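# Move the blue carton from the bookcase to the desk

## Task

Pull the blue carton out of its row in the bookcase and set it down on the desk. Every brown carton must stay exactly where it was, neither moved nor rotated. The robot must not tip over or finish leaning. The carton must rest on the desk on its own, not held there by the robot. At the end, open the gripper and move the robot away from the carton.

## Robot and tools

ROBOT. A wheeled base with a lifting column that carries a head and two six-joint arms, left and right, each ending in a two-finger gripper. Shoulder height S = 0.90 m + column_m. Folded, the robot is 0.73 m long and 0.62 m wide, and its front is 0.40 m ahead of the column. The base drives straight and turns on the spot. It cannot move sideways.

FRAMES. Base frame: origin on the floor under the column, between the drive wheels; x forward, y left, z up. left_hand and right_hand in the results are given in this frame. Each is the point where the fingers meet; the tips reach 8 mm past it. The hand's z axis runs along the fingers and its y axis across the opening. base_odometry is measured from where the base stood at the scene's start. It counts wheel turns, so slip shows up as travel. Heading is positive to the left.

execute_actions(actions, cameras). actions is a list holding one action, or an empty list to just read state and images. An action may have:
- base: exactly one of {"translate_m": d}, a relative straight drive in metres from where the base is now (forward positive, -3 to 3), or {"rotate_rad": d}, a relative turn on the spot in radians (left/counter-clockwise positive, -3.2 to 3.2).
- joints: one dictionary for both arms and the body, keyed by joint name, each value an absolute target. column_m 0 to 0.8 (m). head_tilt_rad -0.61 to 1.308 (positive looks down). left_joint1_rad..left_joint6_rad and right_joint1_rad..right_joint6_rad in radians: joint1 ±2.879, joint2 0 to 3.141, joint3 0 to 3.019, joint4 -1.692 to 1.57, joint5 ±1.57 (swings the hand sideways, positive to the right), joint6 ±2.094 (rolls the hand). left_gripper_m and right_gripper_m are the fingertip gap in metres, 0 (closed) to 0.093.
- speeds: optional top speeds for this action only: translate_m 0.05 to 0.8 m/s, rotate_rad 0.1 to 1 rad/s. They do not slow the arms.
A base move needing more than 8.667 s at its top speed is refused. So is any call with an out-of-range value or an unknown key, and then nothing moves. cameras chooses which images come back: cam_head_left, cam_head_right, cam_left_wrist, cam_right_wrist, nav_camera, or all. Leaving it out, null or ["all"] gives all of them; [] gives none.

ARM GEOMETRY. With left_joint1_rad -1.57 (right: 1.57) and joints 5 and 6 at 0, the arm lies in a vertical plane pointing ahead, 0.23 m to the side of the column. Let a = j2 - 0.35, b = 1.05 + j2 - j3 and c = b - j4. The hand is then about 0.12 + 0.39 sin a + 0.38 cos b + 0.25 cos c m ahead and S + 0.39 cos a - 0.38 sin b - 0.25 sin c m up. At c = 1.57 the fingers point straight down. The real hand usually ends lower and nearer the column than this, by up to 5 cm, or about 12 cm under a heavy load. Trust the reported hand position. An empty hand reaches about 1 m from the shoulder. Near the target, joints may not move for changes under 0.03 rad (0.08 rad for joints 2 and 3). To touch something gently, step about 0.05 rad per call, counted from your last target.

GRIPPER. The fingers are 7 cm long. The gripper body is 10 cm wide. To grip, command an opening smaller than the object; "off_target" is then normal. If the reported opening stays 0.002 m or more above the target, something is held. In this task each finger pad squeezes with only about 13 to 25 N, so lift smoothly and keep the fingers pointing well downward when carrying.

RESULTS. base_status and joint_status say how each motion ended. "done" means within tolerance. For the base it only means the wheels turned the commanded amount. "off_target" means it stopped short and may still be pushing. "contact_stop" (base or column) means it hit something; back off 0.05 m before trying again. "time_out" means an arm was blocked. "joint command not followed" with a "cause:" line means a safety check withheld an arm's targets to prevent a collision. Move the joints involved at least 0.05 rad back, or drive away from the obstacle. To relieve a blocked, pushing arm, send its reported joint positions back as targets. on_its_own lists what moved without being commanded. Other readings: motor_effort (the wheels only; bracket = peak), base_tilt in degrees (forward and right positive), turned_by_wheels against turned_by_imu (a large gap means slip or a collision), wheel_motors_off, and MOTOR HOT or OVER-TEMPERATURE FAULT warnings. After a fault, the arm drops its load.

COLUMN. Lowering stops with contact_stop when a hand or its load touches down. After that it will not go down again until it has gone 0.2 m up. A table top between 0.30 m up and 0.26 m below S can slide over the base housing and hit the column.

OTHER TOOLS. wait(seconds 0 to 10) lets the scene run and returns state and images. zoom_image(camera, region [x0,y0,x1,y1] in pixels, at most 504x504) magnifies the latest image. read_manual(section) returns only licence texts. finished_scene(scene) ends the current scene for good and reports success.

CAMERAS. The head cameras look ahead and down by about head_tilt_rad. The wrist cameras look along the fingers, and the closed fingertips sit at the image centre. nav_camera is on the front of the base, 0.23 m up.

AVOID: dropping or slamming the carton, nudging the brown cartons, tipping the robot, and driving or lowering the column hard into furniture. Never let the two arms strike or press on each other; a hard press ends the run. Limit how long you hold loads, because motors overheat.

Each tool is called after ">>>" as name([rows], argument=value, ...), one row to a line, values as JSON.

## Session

>>> execute_actions(actions=[])

Scene clock: 0.00 s.
base_odometry: x=+0.000 y=+0.000 heading=+0.000 (m, m, rad; odometry frame)
turned_by_wheels: +0.000 (rad since the last result)
turned_by_imu: +0.000 (rad since the last result)
base_tilt: forward=+0.3 right=-1.0 (deg)
base_status: not commanded
joint_positions: column_m=+0.556 head_tilt_rad=+0.867 left_joint1_rad=-1.605 left_joint2_rad=+0.914 left_joint3_rad=+0.390 left_joint4_rad=-0.922 left_joint5_rad=-0.046 left_joint6_rad=+0.063 left_gripper_m=+0.095 right_joint1_rad=+1.578 right_joint2_rad=+0.921 right_joint3_rad=+0.418 right_joint4_rad=-0.900 right_joint5_rad=-0.014 right_joint6_rad=-0.089 right_gripper_m=+0.094
joint_status: not commanded
wheel_motors_off: 0
motor_effort: left_wheel=+2 right_wheel=+4 (%)
left_hand: x=+0.1350 y=+0.2254 z=+1.2524 quat_wxyz=(+0.445, -0.052, -0.894, +0.003) (m; base frame)
right_hand: x=+0.1515 y=-0.2214 z=+1.2428 quat_wxyz=(+0.425, +0.040, -0.904, -0.027) (m; base frame)
pictures: cam_head_left, cam_head_right, cam_left_wrist, cam_right_wrist, nav_camera
camera_calibration (this result's frames):
cam_head_left: T_world_to_cam=[[0.0303175, -0.998149, -0.0527255, 0.130364], [-0.700032, 0.0164491, -0.713922, 1.12886], [0.713468, 0.0585539, -0.698237, 0.970151], [0, 0, 0, 1]] pos_world=[0.0941156, 0.0547475, 1.49019]
cam_head_right: T_world_to_cam=[[0.0326418, -0.998763, -0.0375093, -0.00690383], [-0.691328, 0.00454085, -0.722527, 1.14387], [0.721803, 0.0495158, -0.690325, 0.959521], [0, 0, 0, 1]] pos_world=[0.0984286, -0.0596009, 1.4886]
cam_left_wrist: T_world_to_cam=[[-0.0874997, -0.995228, 0.0431898, 0.18242], [-0.0292619, 0.0459052, 0.998517, -1.25376], [-0.995735, 0.0861061, -0.0331389, 0.280468], [0, 0, 0, 1]] pos_world=[0.258546, 0.214954, 1.25332]
cam_right_wrist: T_world_to_cam=[[0.0478084, -0.994315, -0.0951424, -0.110011], [-0.063295, -0.0980756, 0.993164, -1.23974], [-0.996849, -0.0414596, -0.067624, 0.352245], [0, 0, 0, 1]] pos_world=[0.277925, -0.21637, 1.24461]
Images, in order (width x height): cam_head_left 672x504, cam_head_right 672x504, cam_left_wrist 504x504, cam_right_wrist 504x504, nav_camera 672x504.

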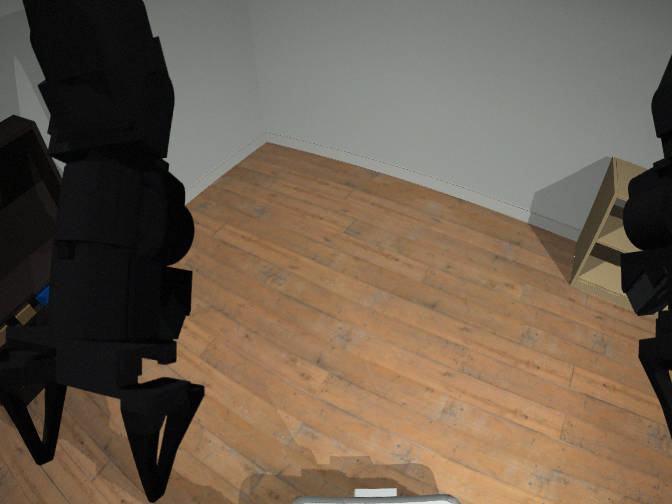

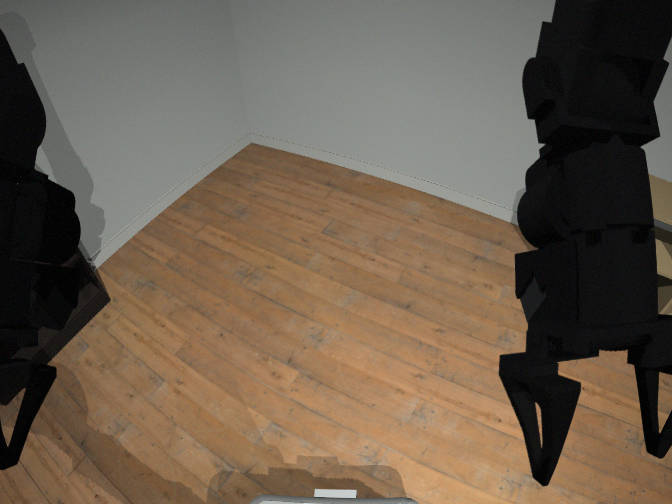

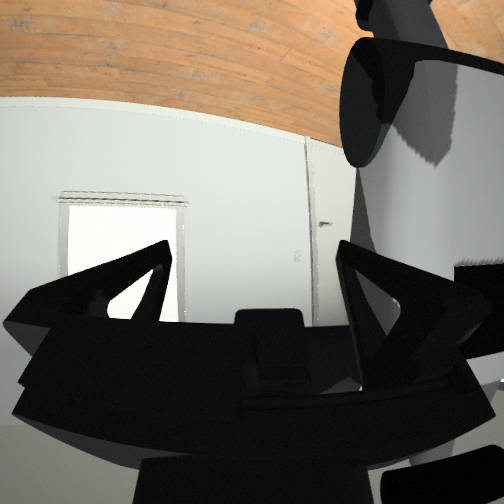

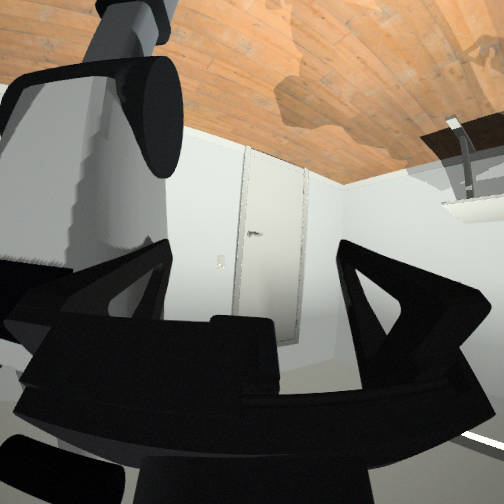

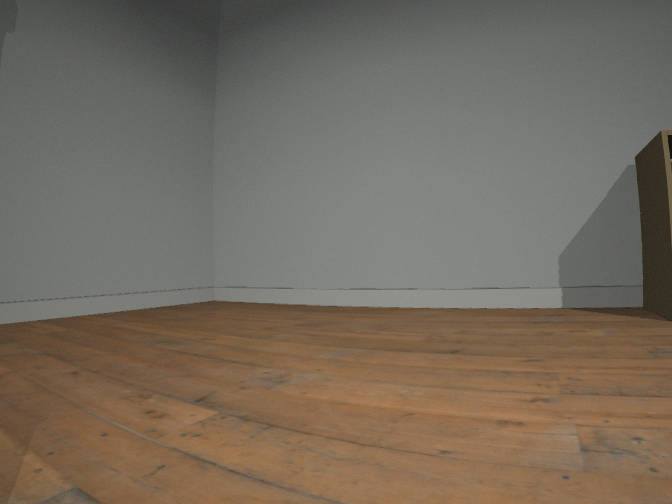

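>>> execute_actions([
  {"base":{"rotate_rad":1.1},"joints":{"column_m":0.4}},
], cameras=["cam_head_left","cam_head_right","nav_camera"])

Scene clock: 4.00 s.
base_odometry: x=+0.000 y=+0.000 heading=+1.100 (m, m, rad; odometry frame)
turned_by_wheels: +1.100 (rad since the last result)
turned_by_imu: +1.096 (rad since the last result)
base_tilt: forward=+0.5 right=-0.8 (deg)
base_status: done
joint_positions: column_m=+0.400 head_tilt_rad=+0.867 left_joint1_rad=-1.605 left_joint2_rad=+0.914 left_joint3_rad=+0.390 left_joint4_rad=-0.922 left_joint5_rad=-0.046 left_joint6_rad=+0.063 left_gripper_m=+0.095 right_joint1_rad=+1.578 right_joint2_rad=+0.921 right_joint3_rad=+0.418 right_joint4_rad=-0.900 right_joint5_rad=-0.014 right_joint6_rad=-0.089 right_gripper_m=+0.094
joint_status: all done
wheel_motors_off: 0
motor_effort: left_wheel=-1(24) right_wheel=+1(42) (%)
left_hand: x=+0.1350 y=+0.2254 z=+1.0963 quat_wxyz=(+0.445, -0.052, -0.894, +0.003) (m; base frame)
right_hand: x=+0.1517 y=-0.2214 z=+1.0867 quat_wxyz=(+0.425, +0.040, -0.904, -0.027) (m; base frame)
pictures: cam_head_left, cam_head_right, nav_camera
camera_calibration (this result's frames):
cam_head_left: T_world_to_cam=[[0.0303175, -0.998149, -0.0527255, 0.122137], [-0.700032, 0.0164491, -0.713922, 1.01747], [0.713468, 0.0585539, -0.698237, 0.861201], [0, 0, 0, 1]] pos_world=[0.0941157, 0.0547475, 1.33415]
cam_head_right: T_world_to_cam=[[0.0326418, -0.998763, -0.0375093, -0.0127566], [-0.691328, 0.00454085, -0.722527, 1.03113], [0.721803, 0.0495158, -0.690325, 0.851805], [0, 0, 0, 1]] pos_world=[0.0984286, -0.0596009, 1.33256]
Images, in order (width x height): cam_head_left 672x504, cam_head_right 672x504, nav_camera 672x504.

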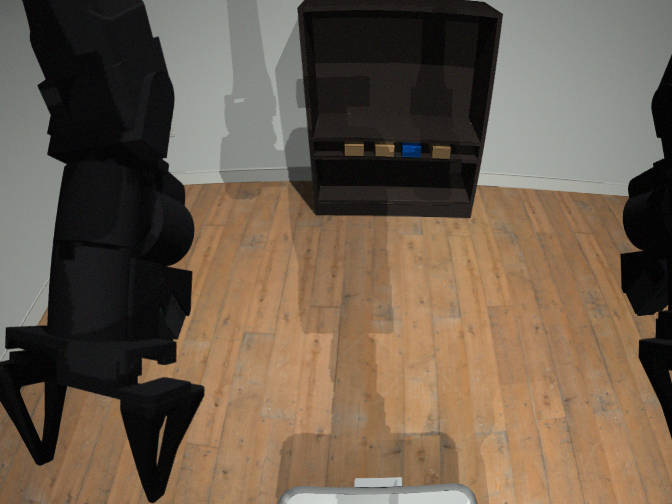

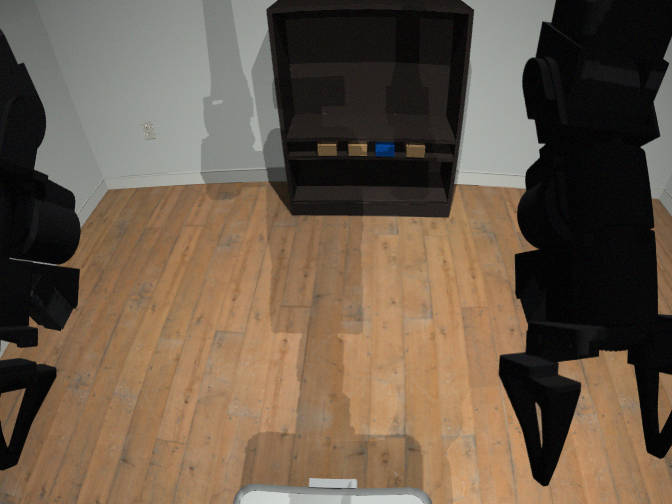

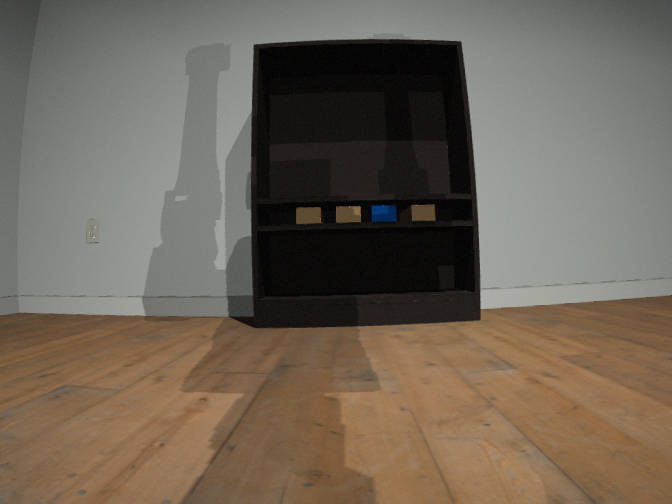

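>>> execute_actions([
  {"base":{"rotate_rad":0.12},"joints":{"column_m":0.3,"right_joint1_rad":1.57,"right_joint2_rad":1.95,"right_joint3_rad":1.7,"right_joint4_rad":0.7,"right_joint5_rad":0,"right_joint6_rad":0,"head_tilt_rad":0.5}},
], cameras=[])

>>> execute_actions([
  {"base":{"translate_m":0.65},"joints":{"column_m":0.02}},
], cameras=[])

>>> execute_actions([
  {"base":{"rotate_rad":-0.16}},
], cameras=["cam_head_left","cam_right_wrist","nav_camera"])

Scene clock: 16.13 s.
base_odometry: x=+0.000 y=+0.000 heading=+1.219 (m, m, rad; odometry frame)
turned_by_wheels: +0.120 (rad since the last result)
turned_by_imu: +0.120 (rad since the last result)
base_tilt: forward=+0.1 right=-0.8 (deg)
base_status: done
joint_positions: column_m=+0.300 head_tilt_rad=+0.518 left_joint1_rad=-1.605 left_joint2_rad=+0.914 left_joint3_rad=+0.390 left_joint4_rad=-0.922 left_joint5_rad=-0.046 left_joint6_rad=+0.063 left_gripper_m=+0.095 right_joint1_rad=+1.578 right_joint2_rad=+1.942 right_joint3_rad=+1.697 right_joint4_rad=+0.683 right_joint5_rad=-0.001 right_joint6_rad=-0.010 right_gripper_m=+0.094
joint_status: all done
wheel_motors_off: 0
motor_effort: left_wheel=-4(16) right_wheel=+3(26) (%)
left_hand: x=+0.1350 y=+0.2254 z=+0.9963 quat_wxyz=(+0.445, -0.052, -0.894, +0.003) (m; base frame)
right_hand: x=+0.8154 y=-0.2193 z=+0.6846 quat_wxyz=(-0.462, +0.005, -0.887, -0.002) (m; base frame)
pictures: none
No camera images: the call's "cameras" was empty. Leave "cameras" out to get every camera's image.

Scene clock: 20.30 s.
base_odometry: x=+0.224 y=+0.610 heading=+1.220 (m, m, rad; odometry frame)
turned_by_wheels: +0.000 (rad since the last result)
turned_by_imu: +0.002 (rad since the last result)
base_tilt: forward=+0.4 right=-0.8 (deg)
base_status: done
joint_positions: column_m=+0.020 head_tilt_rad=+0.518 left_joint1_rad=-1.605 left_joint2_rad=+0.914 left_joint3_rad=+0.392 left_joint4_rad=-0.922 left_joint5_rad=-0.046 left_joint6_rad=+0.063 left_gripper_m=+0.095 right_joint1_rad=+1.578 right_joint2_rad=+1.942 right_joint3_rad=+1.696 right_joint4_rad=+0.683 right_joint5_rad=-0.001 right_joint6_rad=-0.010 right_gripper_m=+0.094
joint_status: all done
wheel_motors_off: 0
motor_effort: left_wheel=+0(35) right_wheel=+0(51) (%)
left_hand: x=+0.1360 y=+0.2254 z=+0.7159 quat_wxyz=(+0.444, -0.052, -0.895, +0.003) (m; base frame)
right_hand: x=+0.8146 y=-0.2193 z=+0.4041 quat_wxyz=(-0.462, +0.005, -0.887, -0.002) (m; base frame)
pictures: none
No camera images: the call's "cameras" was empty. Leave "cameras" out to get every camera's image.

Scene clock: 21.43 s.
base_odometry: x=+0.224 y=+0.611 heading=+1.060 (m, m, rad; odometry frame)
turned_by_wheels: -0.159 (rad since the last result)
turned_by_imu: -0.157 (rad since the last result)
base_tilt: forward=+0.3 right=-0.9 (deg)
base_status: done
joint_positions: column_m=+0.020 head_tilt_rad=+0.518 left_joint1_rad=-1.605 left_joint2_rad=+0.914 left_joint3_rad=+0.392 left_joint4_rad=-0.922 left_joint5_rad=-0.046 left_joint6_rad=+0.063 left_gripper_m=+0.095 right_joint1_rad=+1.564 right_joint2_rad=+1.942 right_joint3_rad=+1.696 right_joint4_rad=+0.683 right_joint5_rad=-0.001 right_joint6_rad=-0.010 right_gripper_m=+0.094
joint_status: not commanded
wheel_motors_off: 0
motor_effort: left_wheel=-1(28) right_wheel=+0(41) (%)
left_hand: x=+0.1360 y=+0.2254 z=+0.7159 quat_wxyz=(+0.444, -0.052, -0.895, +0.003) (m; base frame)
right_hand: x=+0.8146 y=-0.2307 z=+0.4041 quat_wxyz=(-0.462, +0.004, -0.887, +0.005) (m; base frame)
pictures: cam_head_left, cam_right_wrist, nav_camera
camera_calibration (this result's frames):
cam_head_left: T_world_to_cam=[[0.0465378, -0.998149, -0.0391582, 0.0876399], [-0.41328, 0.0164491, -0.910455, 0.929543], [0.909414, 0.0585539, -0.411749, 0.297846], [0, 0, 0, 1]] pos_world=[0.109217, 0.0547475, 0.972377]
cam_right_wrist: T_world_to_cam=[[0.0146087, -0.999781, 0.0149629, -0.249464], [-0.9446, -0.0187066, -0.327691, 0.904301], [0.3279, -0.00934685, -0.944666, 0.238822], [0, 0, 0, 1]] pos_world=[0.779537, -0.230261, 0.525672]
Images, in order (width x height): cam_head_left 672x504, cam_right_wrist 504x504, nav_camera 672x504.

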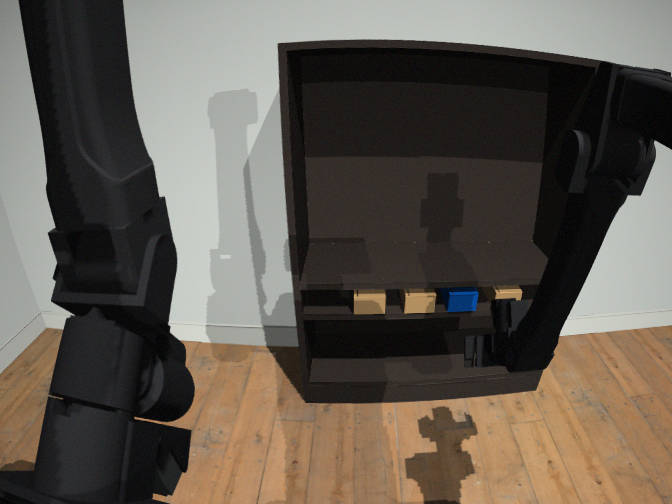

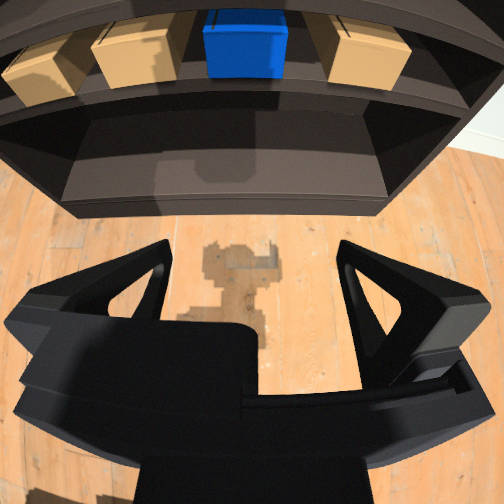

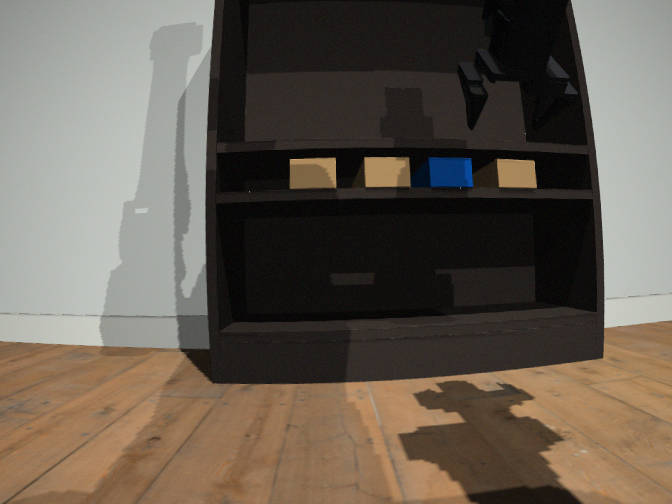

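>>> execute_actions([
  {"base":{"rotate_rad":0.008},"joints":{"column_m":0.01}},
], cameras=[])

>>> execute_actions([
  {"base":{"translate_m":0.17},"speeds":{"translate_m":0.15}},
], cameras=["cam_right_wrist","nav_camera"])

Scene clock: 24.57 s.
base_odometry: x=+0.224 y=+0.610 heading=+1.068 (m, m, rad; odometry frame)
turned_by_wheels: +0.008 (rad since the last result)
turned_by_imu: +0.008 (rad since the last result)
base_tilt: forward=+0.4 right=-0.7 (deg)
base_status: done
joint_positions: column_m=+0.010 head_tilt_rad=+0.518 left_joint1_rad=-1.605 left_joint2_rad=+0.914 left_joint3_rad=+0.392 left_joint4_rad=-0.922 left_joint5_rad=-0.046 left_joint6_rad=+0.063 left_gripper_m=+0.095 right_joint1_rad=+1.569 right_joint2_rad=+1.942 right_joint3_rad=+1.695 right_joint4_rad=+0.683 right_joint5_rad=+0.000 right_joint6_rad=-0.010 right_gripper_m=+0.094
joint_status: all done
wheel_motors_off: 0
motor_effort: left_wheel=+1(14) right_wheel=+1(31) (%)
left_hand: x=+0.1358 y=+0.2254 z=+0.7060 quat_wxyz=(+0.444, -0.052, -0.895, +0.003) (m; base frame)
right_hand: x=+0.8140 y=-0.2270 z=+0.3938 quat_wxyz=(-0.461, +0.004, -0.887, +0.003) (m; base frame)
pictures: none
No camera images: the call's "cameras" was empty. Leave "cameras" out to get every camera's image.

Scene clock: 26.50 s.
base_odometry: x=+0.306 y=+0.759 heading=+1.067 (m, m, rad; odometry frame)
turned_by_wheels: -0.001 (rad since the last result)
turned_by_imu: +0.000 (rad since the last result)
base_tilt: forward=+0.4 right=-0.9 (deg)
base_status: done
joint_positions: column_m=+0.010 head_tilt_rad=+0.518 left_joint1_rad=-1.605 left_joint2_rad=+0.914 left_joint3_rad=+0.391 left_joint4_rad=-0.922 left_joint5_rad=-0.046 left_joint6_rad=+0.063 left_gripper_m=+0.095 right_joint1_rad=+1.569 right_joint2_rad=+1.942 right_joint3_rad=+1.693 right_joint4_rad=+0.683 right_joint5_rad=+0.000 right_joint6_rad=-0.010 right_gripper_m=+0.094
joint_status: not commanded
wheel_motors_off: 0
motor_effort: left_wheel=-1(27) right_wheel=+1(58) (%)
left_hand: x=+0.1353 y=+0.2254 z=+0.7062 quat_wxyz=(+0.444, -0.052, -0.894, +0.003) (m; base frame)
right_hand: x=+0.8132 y=-0.2270 z=+0.3933 quat_wxyz=(-0.461, +0.004, -0.888, +0.003) (m; base frame)
pictures: cam_right_wrist, nav_camera
camera_calibration (this result's frames):
cam_right_wrist: T_world_to_cam=[[0.01661, -0.9998, 0.0111712, -0.245754], [-0.945434, -0.0193409, -0.32524, 0.899111], [0.325391, -0.00515938, -0.945566, 0.232401], [0, 0, 0, 1]] pos_world=[0.778511, -0.227116, 0.514922]
Images, in order (width x height): cam_right_wrist 504x504, nav_camera 672x504.

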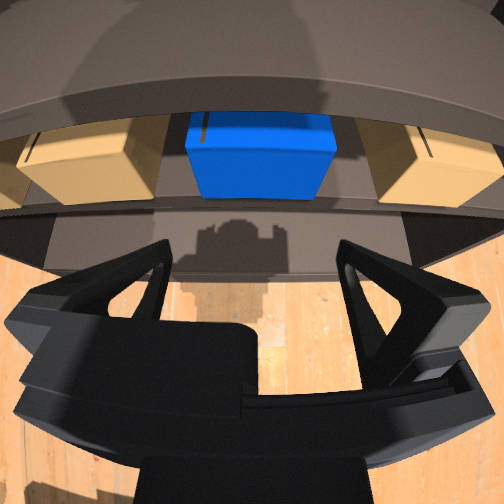

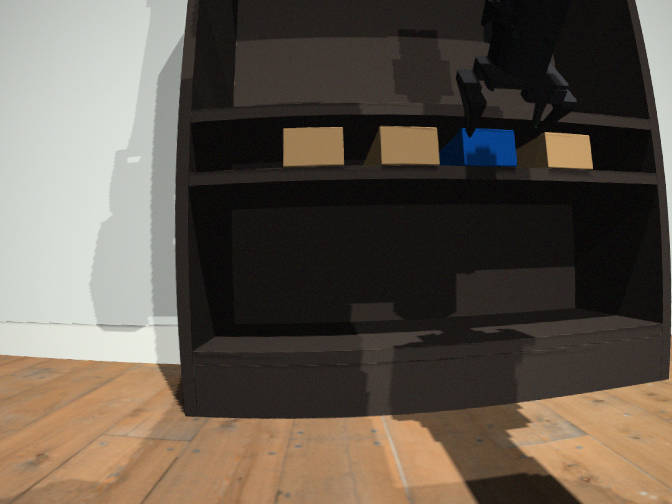

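>>> execute_actions([
  {"base":{"rotate_rad":-0.004}},
], cameras=[])

>>> execute_actions([
  {"base":{"translate_m":0.04},"speeds":{"translate_m":0.05}},
], cameras=["cam_right_wrist"])

Scene clock: 30.07 s.
base_odometry: x=+0.306 y=+0.759 heading=+1.064 (m, m, rad; odometry frame)
turned_by_wheels: -0.003 (rad since the last result)
turned_by_imu: -0.003 (rad since the last result)
base_tilt: forward=+0.5 right=-0.9 (deg)
base_status: done
joint_positions: column_m=+0.010 head_tilt_rad=+0.518 left_joint1_rad=-1.605 left_joint2_rad=+0.914 left_joint3_rad=+0.391 left_joint4_rad=-0.922 left_joint5_rad=-0.046 left_joint6_rad=+0.063 left_gripper_m=+0.095 right_joint1_rad=+1.568 right_joint2_rad=+1.942 right_joint3_rad=+1.693 right_joint4_rad=+0.683 right_joint5_rad=+0.000 right_joint6_rad=-0.010 right_gripper_m=+0.094
joint_status: not commanded
wheel_motors_off: 0
motor_effort: left_wheel=+2(25) right_wheel=-1(29) (%)
left_hand: x=+0.1353 y=+0.2254 z=+0.7062 quat_wxyz=(+0.444, -0.052, -0.894, +0.003) (m; base frame)
right_hand: x=+0.8132 y=-0.2279 z=+0.3933 quat_wxyz=(-0.461, +0.004, -0.888, +0.004) (m; base frame)
pictures: none
No camera images: the call's "cameras" was empty. Leave "cameras" out to get every camera's image.

Scene clock: 31.40 s.
base_odometry: x=+0.325 y=+0.794 heading=+1.063 (m, m, rad; odometry frame)
turned_by_wheels: -0.001 (rad since the last result)
turned_by_imu: -0.001 (rad since the last result)
base_tilt: forward=+0.3 right=-0.9 (deg)
base_status: done
joint_positions: column_m=+0.010 head_tilt_rad=+0.518 left_joint1_rad=-1.605 left_joint2_rad=+0.914 left_joint3_rad=+0.391 left_joint4_rad=-0.922 left_joint5_rad=-0.046 left_joint6_rad=+0.063 left_gripper_m=+0.095 right_joint1_rad=+1.568 right_joint2_rad=+1.942 right_joint3_rad=+1.693 right_joint4_rad=+0.683 right_joint5_rad=+0.000 right_joint6_rad=-0.010 right_gripper_m=+0.094
joint_status: not commanded
wheel_motors_off: 0
motor_effort: left_wheel=+0(31) right_wheel=+1(35) (%)
left_hand: x=+0.1353 y=+0.2254 z=+0.7062 quat_wxyz=(+0.444, -0.052, -0.894, +0.003) (m; base frame)
right_hand: x=+0.8131 y=-0.2279 z=+0.3932 quat_wxyz=(-0.460, +0.004, -0.888, +0.004) (m; base frame)
pictures: cam_right_wrist
camera_calibration (this result's frames):
cam_right_wrist: T_world_to_cam=[[0.0160415, -0.999797, 0.0121554, -0.246607], [-0.945569, -0.019121, -0.32486, 0.898881], [0.325027, -0.00628249, -0.945684, 0.232439], [0, 0, 0, 1]] pos_world=[0.778361, -0.227909, 0.514822]
Images, in order (width x height): cam_right_wrist 504x504.

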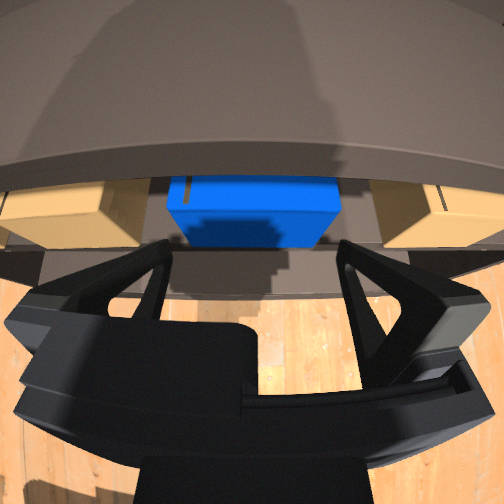

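>>> execute_actions([
  {"base":{"translate_m":0.036},"speeds":{"translate_m":0.05}},
], cameras=["cam_right_wrist","nav_camera"])

>>> execute_actions([
  {"joints":{"right_gripper_m":0.04}},
], cameras=[])

>>> execute_actions([
  {"base":{"translate_m":-0.095},"speeds":{"translate_m":0.06}},
], cameras=["cam_right_wrist","nav_camera","cam_head_left"])

Scene clock: 36.13 s.
base_odometry: x=+0.343 y=+0.826 heading=+1.062 (m, m, rad; odometry frame)
turned_by_wheels: -0.001 (rad since the last result)
turned_by_imu: +0.000 (rad since the last result)
base_tilt: forward=+0.5 right=-0.9 (deg)
base_status: done
joint_positions: column_m=+0.010 head_tilt_rad=+0.518 left_joint1_rad=-1.605 left_joint2_rad=+0.913 left_joint3_rad=+0.390 left_joint4_rad=-0.922 left_joint5_rad=-0.046 left_joint6_rad=+0.063 left_gripper_m=+0.095 right_joint1_rad=+1.568 right_joint2_rad=+1.942 right_joint3_rad=+1.692 right_joint4_rad=+0.683 right_joint5_rad=+0.000 right_joint6_rad=-0.010 right_gripper_m=+0.094
joint_status: not commanded
wheel_motors_off: 0
motor_effort: left_wheel=-1(25) right_wheel=+1(40) (%)
left_hand: x=+0.1352 y=+0.2254 z=+0.7063 quat_wxyz=(+0.444, -0.052, -0.894, +0.003) (m; base frame)
right_hand: x=+0.8129 y=-0.2279 z=+0.3931 quat_wxyz=(-0.460, +0.004, -0.888, +0.004) (m; base frame)
pictures: cam_right_wrist, nav_camera
camera_calibration (this result's frames):
cam_right_wrist: T_world_to_cam=[[0.0160452, -0.999797, 0.0121487, -0.246603], [-0.945693, -0.0191199, -0.324499, 0.898619], [0.324666, -0.00628227, -0.945808, 0.232734], [0, 0, 0, 1]] pos_world=[0.778213, -0.227909, 0.514719]
Images, in order (width x height): cam_right_wrist 504x504, nav_camera 672x504.

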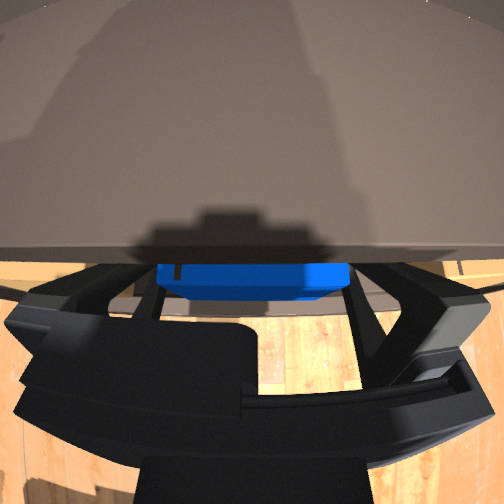

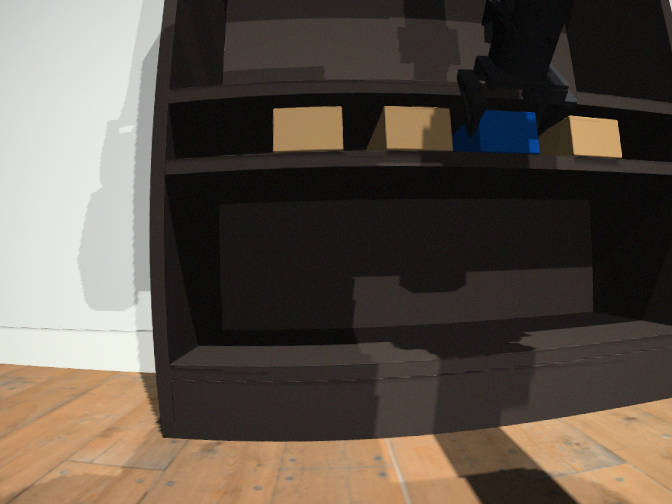

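Scene clock: 36.73 s.
base_odometry: x=+0.343 y=+0.826 heading=+1.062 (m, m, rad; odometry frame)
turned_by_wheels: +0.000 (rad since the last result)
turned_by_imu: +0.000 (rad since the last result)
base_tilt: forward=+0.5 right=-0.8 (deg)
base_status: not commanded
joint_positions: column_m=+0.010 head_tilt_rad=+0.518 left_joint1_rad=-1.605 left_joint2_rad=+0.913 left_joint3_rad=+0.390 left_joint4_rad=-0.922 left_joint5_rad=-0.046 left_joint6_rad=+0.063 left_gripper_m=+0.095 right_joint1_rad=+1.568 right_joint2_rad=+1.942 right_joint3_rad=+1.692 right_joint4_rad=+0.683 right_joint5_rad=+0.000 right_joint6_rad=-0.010 right_gripper_m=+0.085
joint_status: right_gripper_m off_target (ended at +0.085, target +0.040)
wheel_motors_off: 0
motor_effort: left_wheel=-1(1) right_wheel=+2(0) (%)
left_hand: x=+0.1352 y=+0.2254 z=+0.7063 quat_wxyz=(+0.444, -0.052, -0.894, +0.003) (m; base frame)
right_hand: x=+0.8129 y=-0.2279 z=+0.3931 quat_wxyz=(-0.460, +0.004, -0.888, +0.004) (m; base frame)
pictures: none
No camera images: the call's "cameras" was empty. Leave "cameras" out to get every camera's image.

Scene clock: 38.83 s.
base_odometry: x=+0.296 y=+0.743 heading=+1.063 (m, m, rad; odometry frame)
turned_by_wheels: +0.001 (rad since the last result)
turned_by_imu: +0.001 (rad since the last result)
base_tilt: forward=+0.4 right=-0.9 (deg)
base_status: done
joint_positions: column_m=+0.010 head_tilt_rad=+0.518 left_joint1_rad=-1.605 left_joint2_rad=+0.913 left_joint3_rad=+0.390 left_joint4_rad=-0.922 left_joint5_rad=-0.046 left_joint6_rad=+0.063 left_gripper_m=+0.095 right_joint1_rad=+1.568 right_joint2_rad=+1.942 right_joint3_rad=+1.692 right_joint4_rad=+0.683 right_joint5_rad=+0.000 right_joint6_rad=-0.010 right_gripper_m=+0.085
joint_status: not commanded
wheel_motors_off: 0
motor_effort: left_wheel=+0(30) right_wheel=+0(34) (%)
left_hand: x=+0.1350 y=+0.2254 z=+0.7064 quat_wxyz=(+0.444, -0.052, -0.894, +0.003) (m; base frame)
right_hand: x=+0.8129 y=-0.2279 z=+0.3931 quat_wxyz=(-0.460, +0.004, -0.888, +0.004) (m; base frame)
pictures: cam_head_left, cam_right_wrist, nav_camera
camera_calibration (this result's frames):
cam_head_left: T_world_to_cam=[[0.0465408, -0.998149, -0.0391546, 0.0872441], [-0.413209, 0.0164491, -0.910488, 0.920455], [0.909446, 0.0585539, -0.411678, 0.293651], [0, 0, 0, 1]] pos_world=[0.10922, 0.0547475, 0.962369]
cam_right_wrist: T_world_to_cam=[[0.0158254, -0.999805, 0.011837, -0.246303], [-0.945696, -0.0188108, -0.324506, 0.898695], [0.324666, -0.00605878, -0.945809, 0.232786], [0, 0, 0, 1]] pos_world=[0.778213, -0.22794, 0.514719]
Images, in order (width x height): cam_head_left 672x504, cam_right_wrist 504x504, nav_camera 672x504.

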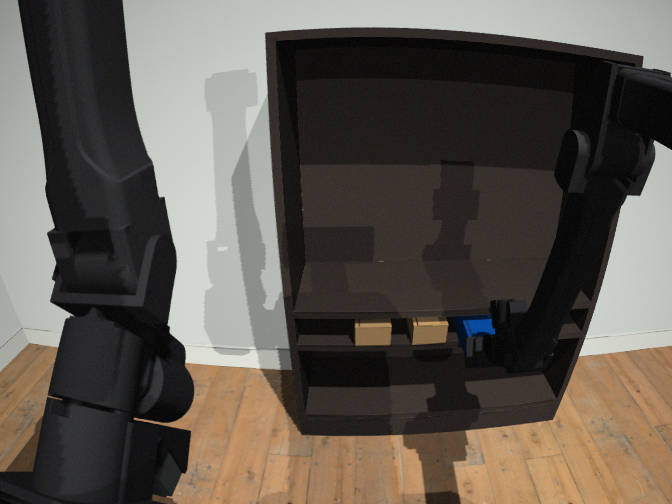

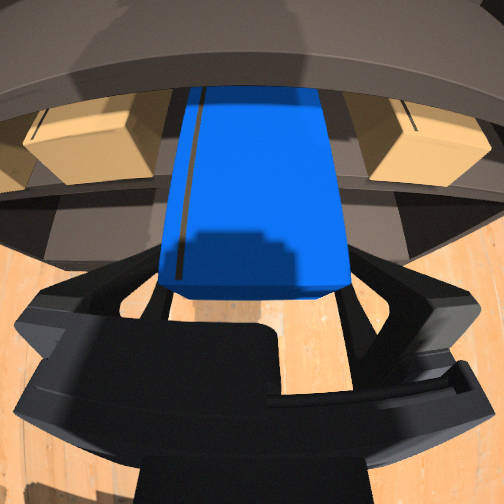

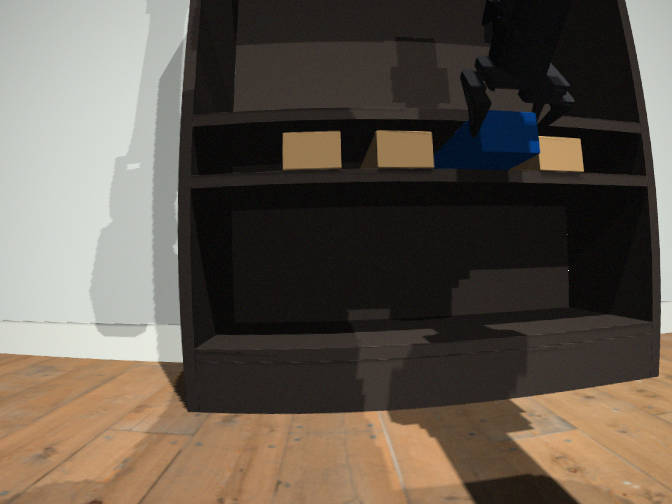

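>>> execute_actions([
  {"joints":{"right_gripper_m":0.093}},
], cameras=[])

>>> execute_actions([
  {"joints":{"right_joint4_rad":0.28,"column_m":0.08}},
], cameras=["cam_right_wrist","nav_camera"])

Scene clock: 43.80 s.
base_odometry: x=+0.296 y=+0.743 heading=+1.063 (m, m, rad; odometry frame)
turned_by_wheels: +0.000 (rad since the last result)
turned_by_imu: +0.001 (rad since the last result)
base_tilt: forward=+0.3 right=-1.0 (deg)
base_status: not commanded
joint_positions: column_m=+0.010 head_tilt_rad=+0.518 left_joint1_rad=-1.605 left_joint2_rad=+0.913 left_joint3_rad=+0.390 left_joint4_rad=-0.922 left_joint5_rad=-0.046 left_joint6_rad=+0.063 left_gripper_m=+0.095 right_joint1_rad=+1.568 right_joint2_rad=+1.942 right_joint3_rad=+1.692 right_joint4_rad=+0.683 right_joint5_rad=+0.000 right_joint6_rad=-0.010 right_gripper_m=+0.093
joint_status: all done
wheel_motors_off: 0
motor_effort: left_wheel=+1(1) right_wheel=+0(0) (%)
left_hand: x=+0.1350 y=+0.2254 z=+0.7064 quat_wxyz=(+0.444, -0.052, -0.894, +0.003) (m; base frame)
right_hand: x=+0.8129 y=-0.2279 z=+0.3931 quat_wxyz=(-0.460, +0.004, -0.888, +0.004) (m; base frame)
pictures: none
No camera images: the call's "cameras" was empty. Leave "cameras" out to get every camera's image.

Scene clock: 45.30 s.
base_odometry: x=+0.296 y=+0.743 heading=+1.064 (m, m, rad; odometry frame)
turned_by_wheels: +0.000 (rad since the last result)
turned_by_imu: +0.000 (rad since the last result)
base_tilt: forward=+0.4 right=-0.9 (deg)
base_status: not commanded
joint_positions: column_m=+0.080 head_tilt_rad=+0.518 left_joint1_rad=-1.605 left_joint2_rad=+0.913 left_joint3_rad=+0.390 left_joint4_rad=-0.922 left_joint5_rad=-0.046 left_joint6_rad=+0.063 left_gripper_m=+0.095 right_joint1_rad=+1.568 right_joint2_rad=+1.942 right_joint3_rad=+1.692 right_joint4_rad=+0.289 right_joint5_rad=+0.000 right_joint6_rad=-0.010 right_gripper_m=+0.093
joint_status: all done
wheel_motors_off: 0
motor_effort: left_wheel=+2(2) right_wheel=-3(4) (%)
left_hand: x=+0.1350 y=+0.2254 z=+0.7763 quat_wxyz=(+0.444, -0.052, -0.894, +0.003) (m; base frame)
right_hand: x=+0.7432 y=-0.2280 z=+0.3968 quat_wxyz=(-0.278, +0.004, -0.961, +0.003) (m; base frame)
pictures: cam_right_wrist, nav_camera
camera_calibration (this result's frames):
cam_right_wrist: T_world_to_cam=[[0.0180157, -0.999828, 0.00448253, -0.244028], [-0.997876, -0.0176995, 0.0626898, 0.719381], [-0.0625997, -0.00560241, -0.998023, 0.567591], [0, 0, 0, 1]] pos_world=[0.75778, -0.228074, 0.522465]
Images, in order (width x height): cam_right_wrist 504x504, nav_camera 672x504.

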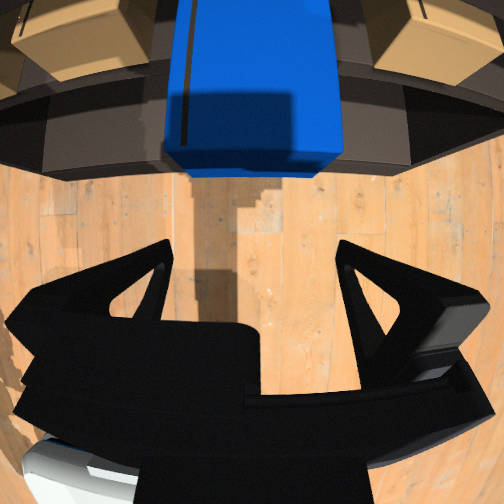

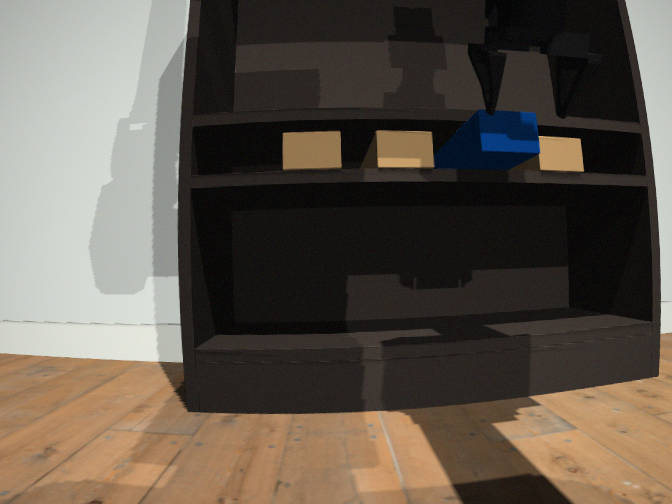

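>>> execute_actions([
  {"base":{"translate_m":0.14},"speeds":{"translate_m":0.06},"joints":{"column_m":0.074}},
], cameras=["cam_right_wrist","nav_camera"])

Scene clock: 51.57 s.
base_odometry: x=+0.365 y=+0.865 heading=+1.063 (m, m, rad; odometry frame)
turned_by_wheels: -0.001 (rad since the last result)
turned_by_imu: +0.000 (rad since the last result)
base_tilt: forward=+0.4 right=-0.8 (deg)
base_status: done
joint_positions: column_m=+0.074 head_tilt_rad=+0.518 left_joint1_rad=-1.605 left_joint2_rad=+0.913 left_joint3_rad=+0.390 left_joint4_rad=-0.922 left_joint5_rad=-0.046 left_joint6_rad=+0.063 left_gripper_m=+0.095 right_joint1_rad=+1.568 right_joint2_rad=+1.942 right_joint3_rad=+1.692 right_joint4_rad=+0.289 right_joint5_rad=+0.000 right_joint6_rad=-0.010 right_gripper_m=+0.093
joint_status: all done
wheel_motors_off: 0
motor_effort: left_wheel=+0(24) right_wheel=+1(37) (%)
left_hand: x=+0.1353 y=+0.2254 z=+0.7703 quat_wxyz=(+0.444, -0.052, -0.894, +0.003) (m; base frame)
right_hand: x=+0.7432 y=-0.2280 z=+0.3910 quat_wxyz=(-0.278, +0.004, -0.961, +0.003) (m; base frame)
pictures: cam_right_wrist, nav_camera
camera_calibration (this result's frames):
cam_right_wrist: T_world_to_cam=[[0.0180157, -0.999828, 0.00448253, -0.244002], [-0.997876, -0.0176995, 0.0626898, 0.719749], [-0.0625997, -0.00560241, -0.998023, 0.561738], [0, 0, 0, 1]] pos_world=[0.75778, -0.228074, 0.5166]
Images, in order (width x height): cam_right_wrist 504x504, nav_camera 672x504.

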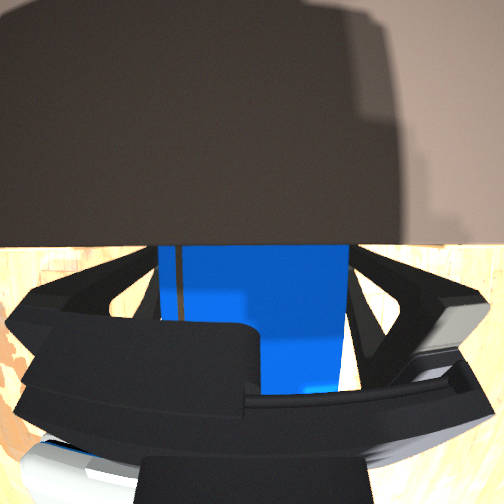

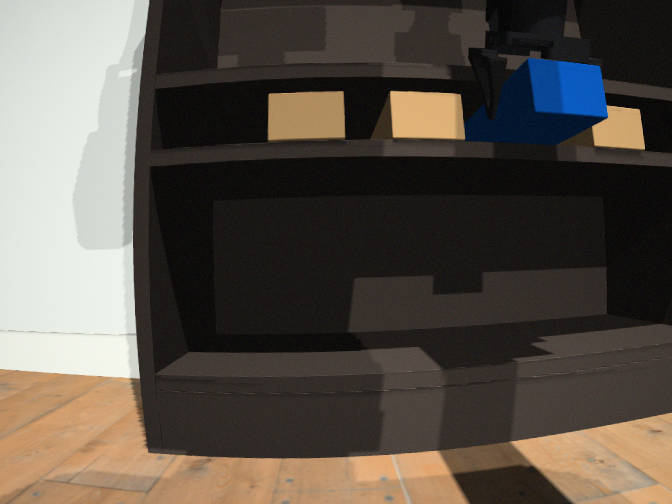

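>>> execute_actions([
  {"base":{"translate_m":0.008},"speeds":{"translate_m":0.05}},
], cameras=[])

>>> execute_actions([
  {"joints":{"right_gripper_m":0.03}},
], cameras=[])

>>> execute_actions([
  {"base":{"translate_m":-0.22},"speeds":{"translate_m":0.06},"joints":{"column_m":0.081}},
], cameras=["cam_left_wrist","cam_head_left","nav_camera"])

Scene clock: 54.97 s.
base_odometry: x=+0.368 y=+0.872 heading=+1.063 (m, m, rad; odometry frame)
turned_by_wheels: +0.000 (rad since the last result)
turned_by_imu: +0.000 (rad since the last result)
base_tilt: forward=+0.4 right=-0.8 (deg)
base_status: done
joint_positions: column_m=+0.074 head_tilt_rad=+0.518 left_joint1_rad=-1.605 left_joint2_rad=+0.913 left_joint3_rad=+0.389 left_joint4_rad=-0.922 left_joint5_rad=-0.046 left_joint6_rad=+0.063 left_gripper_m=+0.095 right_joint1_rad=+1.568 right_joint2_rad=+1.942 right_joint3_rad=+1.692 right_joint4_rad=+0.289 right_joint5_rad=-0.001 right_joint6_rad=-0.010 right_gripper_m=+0.093
joint_status: not commanded
wheel_motors_off: 0
motor_effort: left_wheel=-1(24) right_wheel=+1(41) (%)
left_hand: x=+0.1349 y=+0.2254 z=+0.7705 quat_wxyz=(+0.444, -0.052, -0.894, +0.003) (m; base frame)
right_hand: x=+0.7426 y=-0.2279 z=+0.3907 quat_wxyz=(-0.277, +0.005, -0.961, +0.003) (m; base frame)
pictures: none
No camera images: the call's "cameras" was empty. Leave "cameras" out to get every camera's image.

Scene clock: 55.60 s.
base_odometry: x=+0.368 y=+0.872 heading=+1.063 (m, m, rad; odometry frame)
turned_by_wheels: +0.000 (rad since the last result)
turned_by_imu: +0.000 (rad since the last result)
base_tilt: forward=+0.3 right=-0.7 (deg)
base_status: not commanded
joint_positions: column_m=+0.074 head_tilt_rad=+0.518 left_joint1_rad=-1.605 left_joint2_rad=+0.913 left_joint3_rad=+0.389 left_joint4_rad=-0.922 left_joint5_rad=-0.046 left_joint6_rad=+0.063 left_gripper_m=+0.095 right_joint1_rad=+1.568 right_joint2_rad=+1.942 right_joint3_rad=+1.692 right_joint4_rad=+0.289 right_joint5_rad=-0.001 right_joint6_rad=-0.010 right_gripper_m=+0.085
joint_status: right_gripper_m off_target (ended at +0.085, target +0.030)
wheel_motors_off: 0
motor_effort: left_wheel=-1(0) right_wheel=+1(1) (%)
left_hand: x=+0.1349 y=+0.2254 z=+0.7705 quat_wxyz=(+0.444, -0.052, -0.894, +0.003) (m; base frame)
right_hand: x=+0.7426 y=-0.2279 z=+0.3907 quat_wxyz=(-0.277, +0.005, -0.961, +0.003) (m; base frame)
pictures: none
No camera images: the call's "cameras" was empty. Leave "cameras" out to get every camera's image.

Scene clock: 59.70 s.
base_odometry: x=+0.261 y=+0.680 heading=+1.063 (m, m, rad; odometry frame)
turned_by_wheels: +0.001 (rad since the last result)
turned_by_imu: +0.001 (rad since the last result)
base_tilt: forward=+0.5 right=-0.8 (deg)
base_status: done
joint_positions: column_m=+0.081 head_tilt_rad=+0.518 left_joint1_rad=-1.605 left_joint2_rad=+0.913 left_joint3_rad=+0.389 left_joint4_rad=-0.922 left_joint5_rad=-0.046 left_joint6_rad=+0.063 left_gripper_m=+0.095 right_joint1_rad=+1.568 right_joint2_rad=+1.942 right_joint3_rad=+1.691 right_joint4_rad=+0.289 right_joint5_rad=-0.001 right_joint6_rad=-0.010 right_gripper_m=+0.085
joint_status: all done
wheel_motors_off: 0
motor_effort: left_wheel=+0(26) right_wheel=-1(36) (%)
left_hand: x=+0.1347 y=+0.2254 z=+0.7775 quat_wxyz=(+0.444, -0.052, -0.894, +0.003) (m; base frame)
right_hand: x=+0.7424 y=-0.2279 z=+0.3975 quat_wxyz=(-0.277, +0.005, -0.961, +0.003) (m; base frame)
pictures: cam_head_left, cam_left_wrist, nav_camera
camera_calibration (this result's frames):
cam_head_left: T_world_to_cam=[[0.0465425, -0.998149, -0.0391526, 0.0900186], [-0.413171, 0.0164491, -0.910505, 0.98504], [0.909463, 0.0585539, -0.41164, 0.322804], [0, 0, 0, 1]] pos_world=[0.109221, 0.0547475, 1.03329]
cam_left_wrist: T_world_to_cam=[[-0.0875049, -0.995229, 0.0431629, 0.20294], [-0.0296431, 0.0459114, 0.998506, -0.77951], [-0.995723, 0.0860947, -0.0335191, 0.264734], [0, 0, 0, 1]] pos_world=[0.258253, 0.214968, 0.778459]
Images, in order (width x height): cam_head_left 672x504, cam_left_wrist 504x504, nav_camera 672x504.

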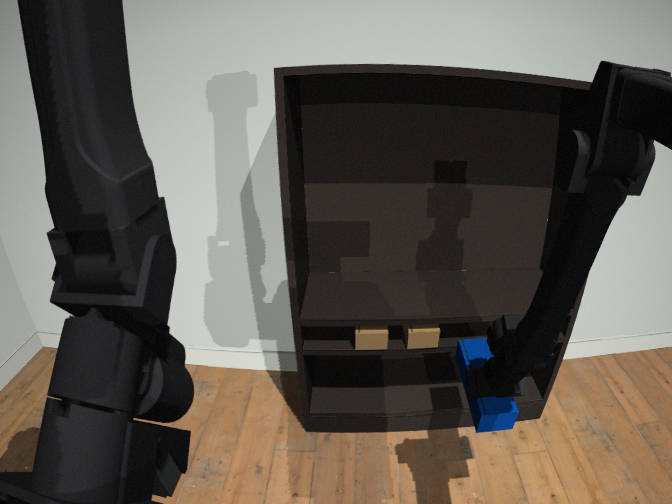

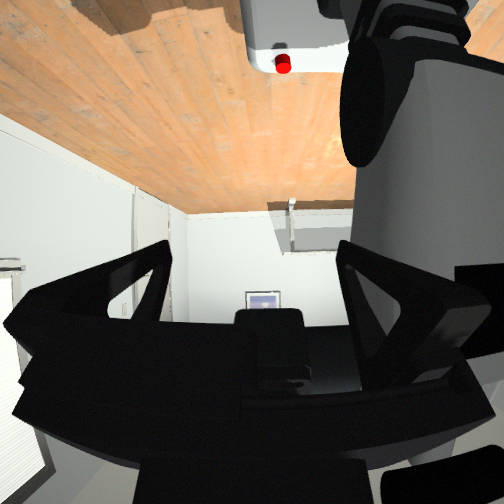

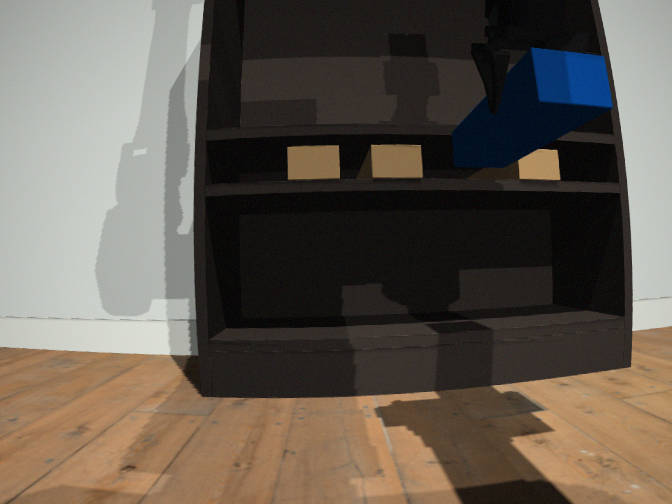

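>>> execute_actions([
  {"base":{"translate_m":-0.6},"speeds":{"translate_m":0.3},"joints":{"column_m":0.28}},
], cameras=[])

>>> execute_actions([
  {"base":{"rotate_rad":-2.9},"speeds":{"rotate_rad":0.6},"joints":{"column_m":0.55,"head_tilt_rad":0.6}},
], cameras=["cam_head_left","cam_head_right","nav_camera"])

Scene clock: 66.17 s.
base_odometry: x=-0.030 y=+0.156 heading=+1.063 (m, m, rad; odometry frame)
turned_by_wheels: -0.001 (rad since the last result)
turned_by_imu: +0.000 (rad since the last result)
base_tilt: forward=+0.3 right=-0.9 (deg)
base_status: done
joint_positions: column_m=+0.280 head_tilt_rad=+0.517 left_joint1_rad=-1.605 left_joint2_rad=+0.913 left_joint3_rad=+0.389 left_joint4_rad=-0.922 left_joint5_rad=-0.046 left_joint6_rad=+0.063 left_gripper_m=+0.095 right_joint1_rad=+1.568 right_joint2_rad=+1.942 right_joint3_rad=+1.691 right_joint4_rad=+0.289 right_joint5_rad=-0.001 right_joint6_rad=-0.010 right_gripper_m=+0.085
joint_status: all done
wheel_motors_off: 0
motor_effort: left_wheel=-1(36) right_wheel=+1(58) (%)
left_hand: x=+0.1345 y=+0.2254 z=+0.9765 quat_wxyz=(+0.445, -0.052, -0.894, +0.003) (m; base frame)
right_hand: x=+0.7422 y=-0.2279 z=+0.5964 quat_wxyz=(-0.277, +0.005, -0.961, +0.003) (m; base frame)
pictures: none
No camera images: the call's "cameras" was empty. Leave "cameras" out to get every camera's image.

Scene clock: 71.93 s.
base_odometry: x=-0.030 y=+0.156 heading=-1.837 (m, m, rad; odometry frame)
turned_by_wheels: -2.900 (rad since the last result)
turned_by_imu: -2.901 (rad since the last result)
base_tilt: forward=+0.6 right=-0.9 (deg)
base_status: done
joint_positions: column_m=+0.550 head_tilt_rad=+0.603 left_joint1_rad=-1.605 left_joint2_rad=+0.913 left_joint3_rad=+0.389 left_joint4_rad=-0.922 left_joint5_rad=-0.046 left_joint6_rad=+0.063 left_gripper_m=+0.095 right_joint1_rad=+1.565 right_joint2_rad=+1.942 right_joint3_rad=+1.691 right_joint4_rad=+0.289 right_joint5_rad=+0.000 right_joint6_rad=-0.010 right_gripper_m=+0.085
joint_status: all done
wheel_motors_off: 0
motor_effort: left_wheel=+1(35) right_wheel=+0(43) (%)
left_hand: x=+0.1345 y=+0.2254 z=+1.2465 quat_wxyz=(+0.445, -0.052, -0.894, +0.003) (m; base frame)
right_hand: x=+0.7422 y=-0.2299 z=+0.8664 quat_wxyz=(-0.277, +0.004, -0.961, +0.004) (m; base frame)
pictures: cam_head_left, cam_head_right, nav_camera
camera_calibration (this result's frames):
cam_head_left: T_world_to_cam=[[0.0430167, -0.998149, -0.0429964, 0.11446], [-0.489663, 0.0164491, -0.871757, 1.35635], [0.87085, 0.0585539, -0.488049, 0.635141], [0, 0, 0, 1]] pos_world=[0.106121, 0.0547475, 1.49731]
cam_head_right: T_world_to_cam=[[0.041293, -0.998763, -0.0277005, -0.0226334], [-0.479017, 0.00454085, -0.877794, 1.36727], [0.876834, 0.0495158, -0.478237, 0.621759], [0, 0, 0, 1]] pos_world=[0.1107, -0.0596009, 1.4969]
Images, in order (width x height): cam_head_left 672x504, cam_head_right 672x504, nav_camera 672x504.

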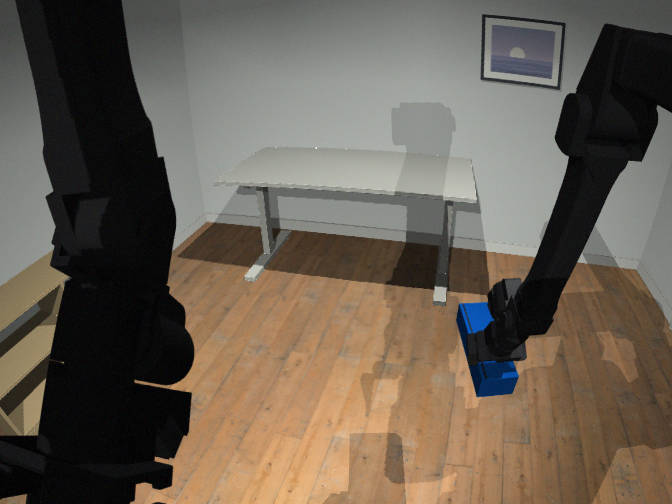

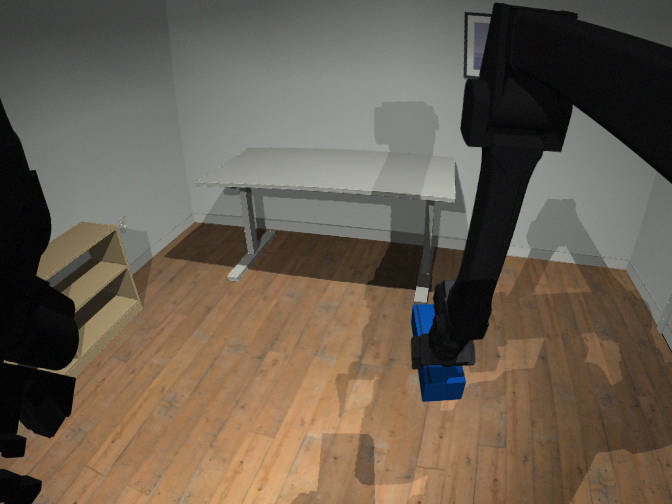

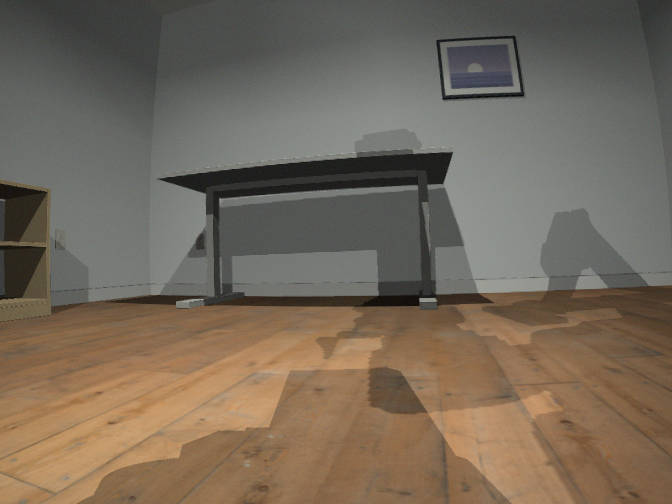

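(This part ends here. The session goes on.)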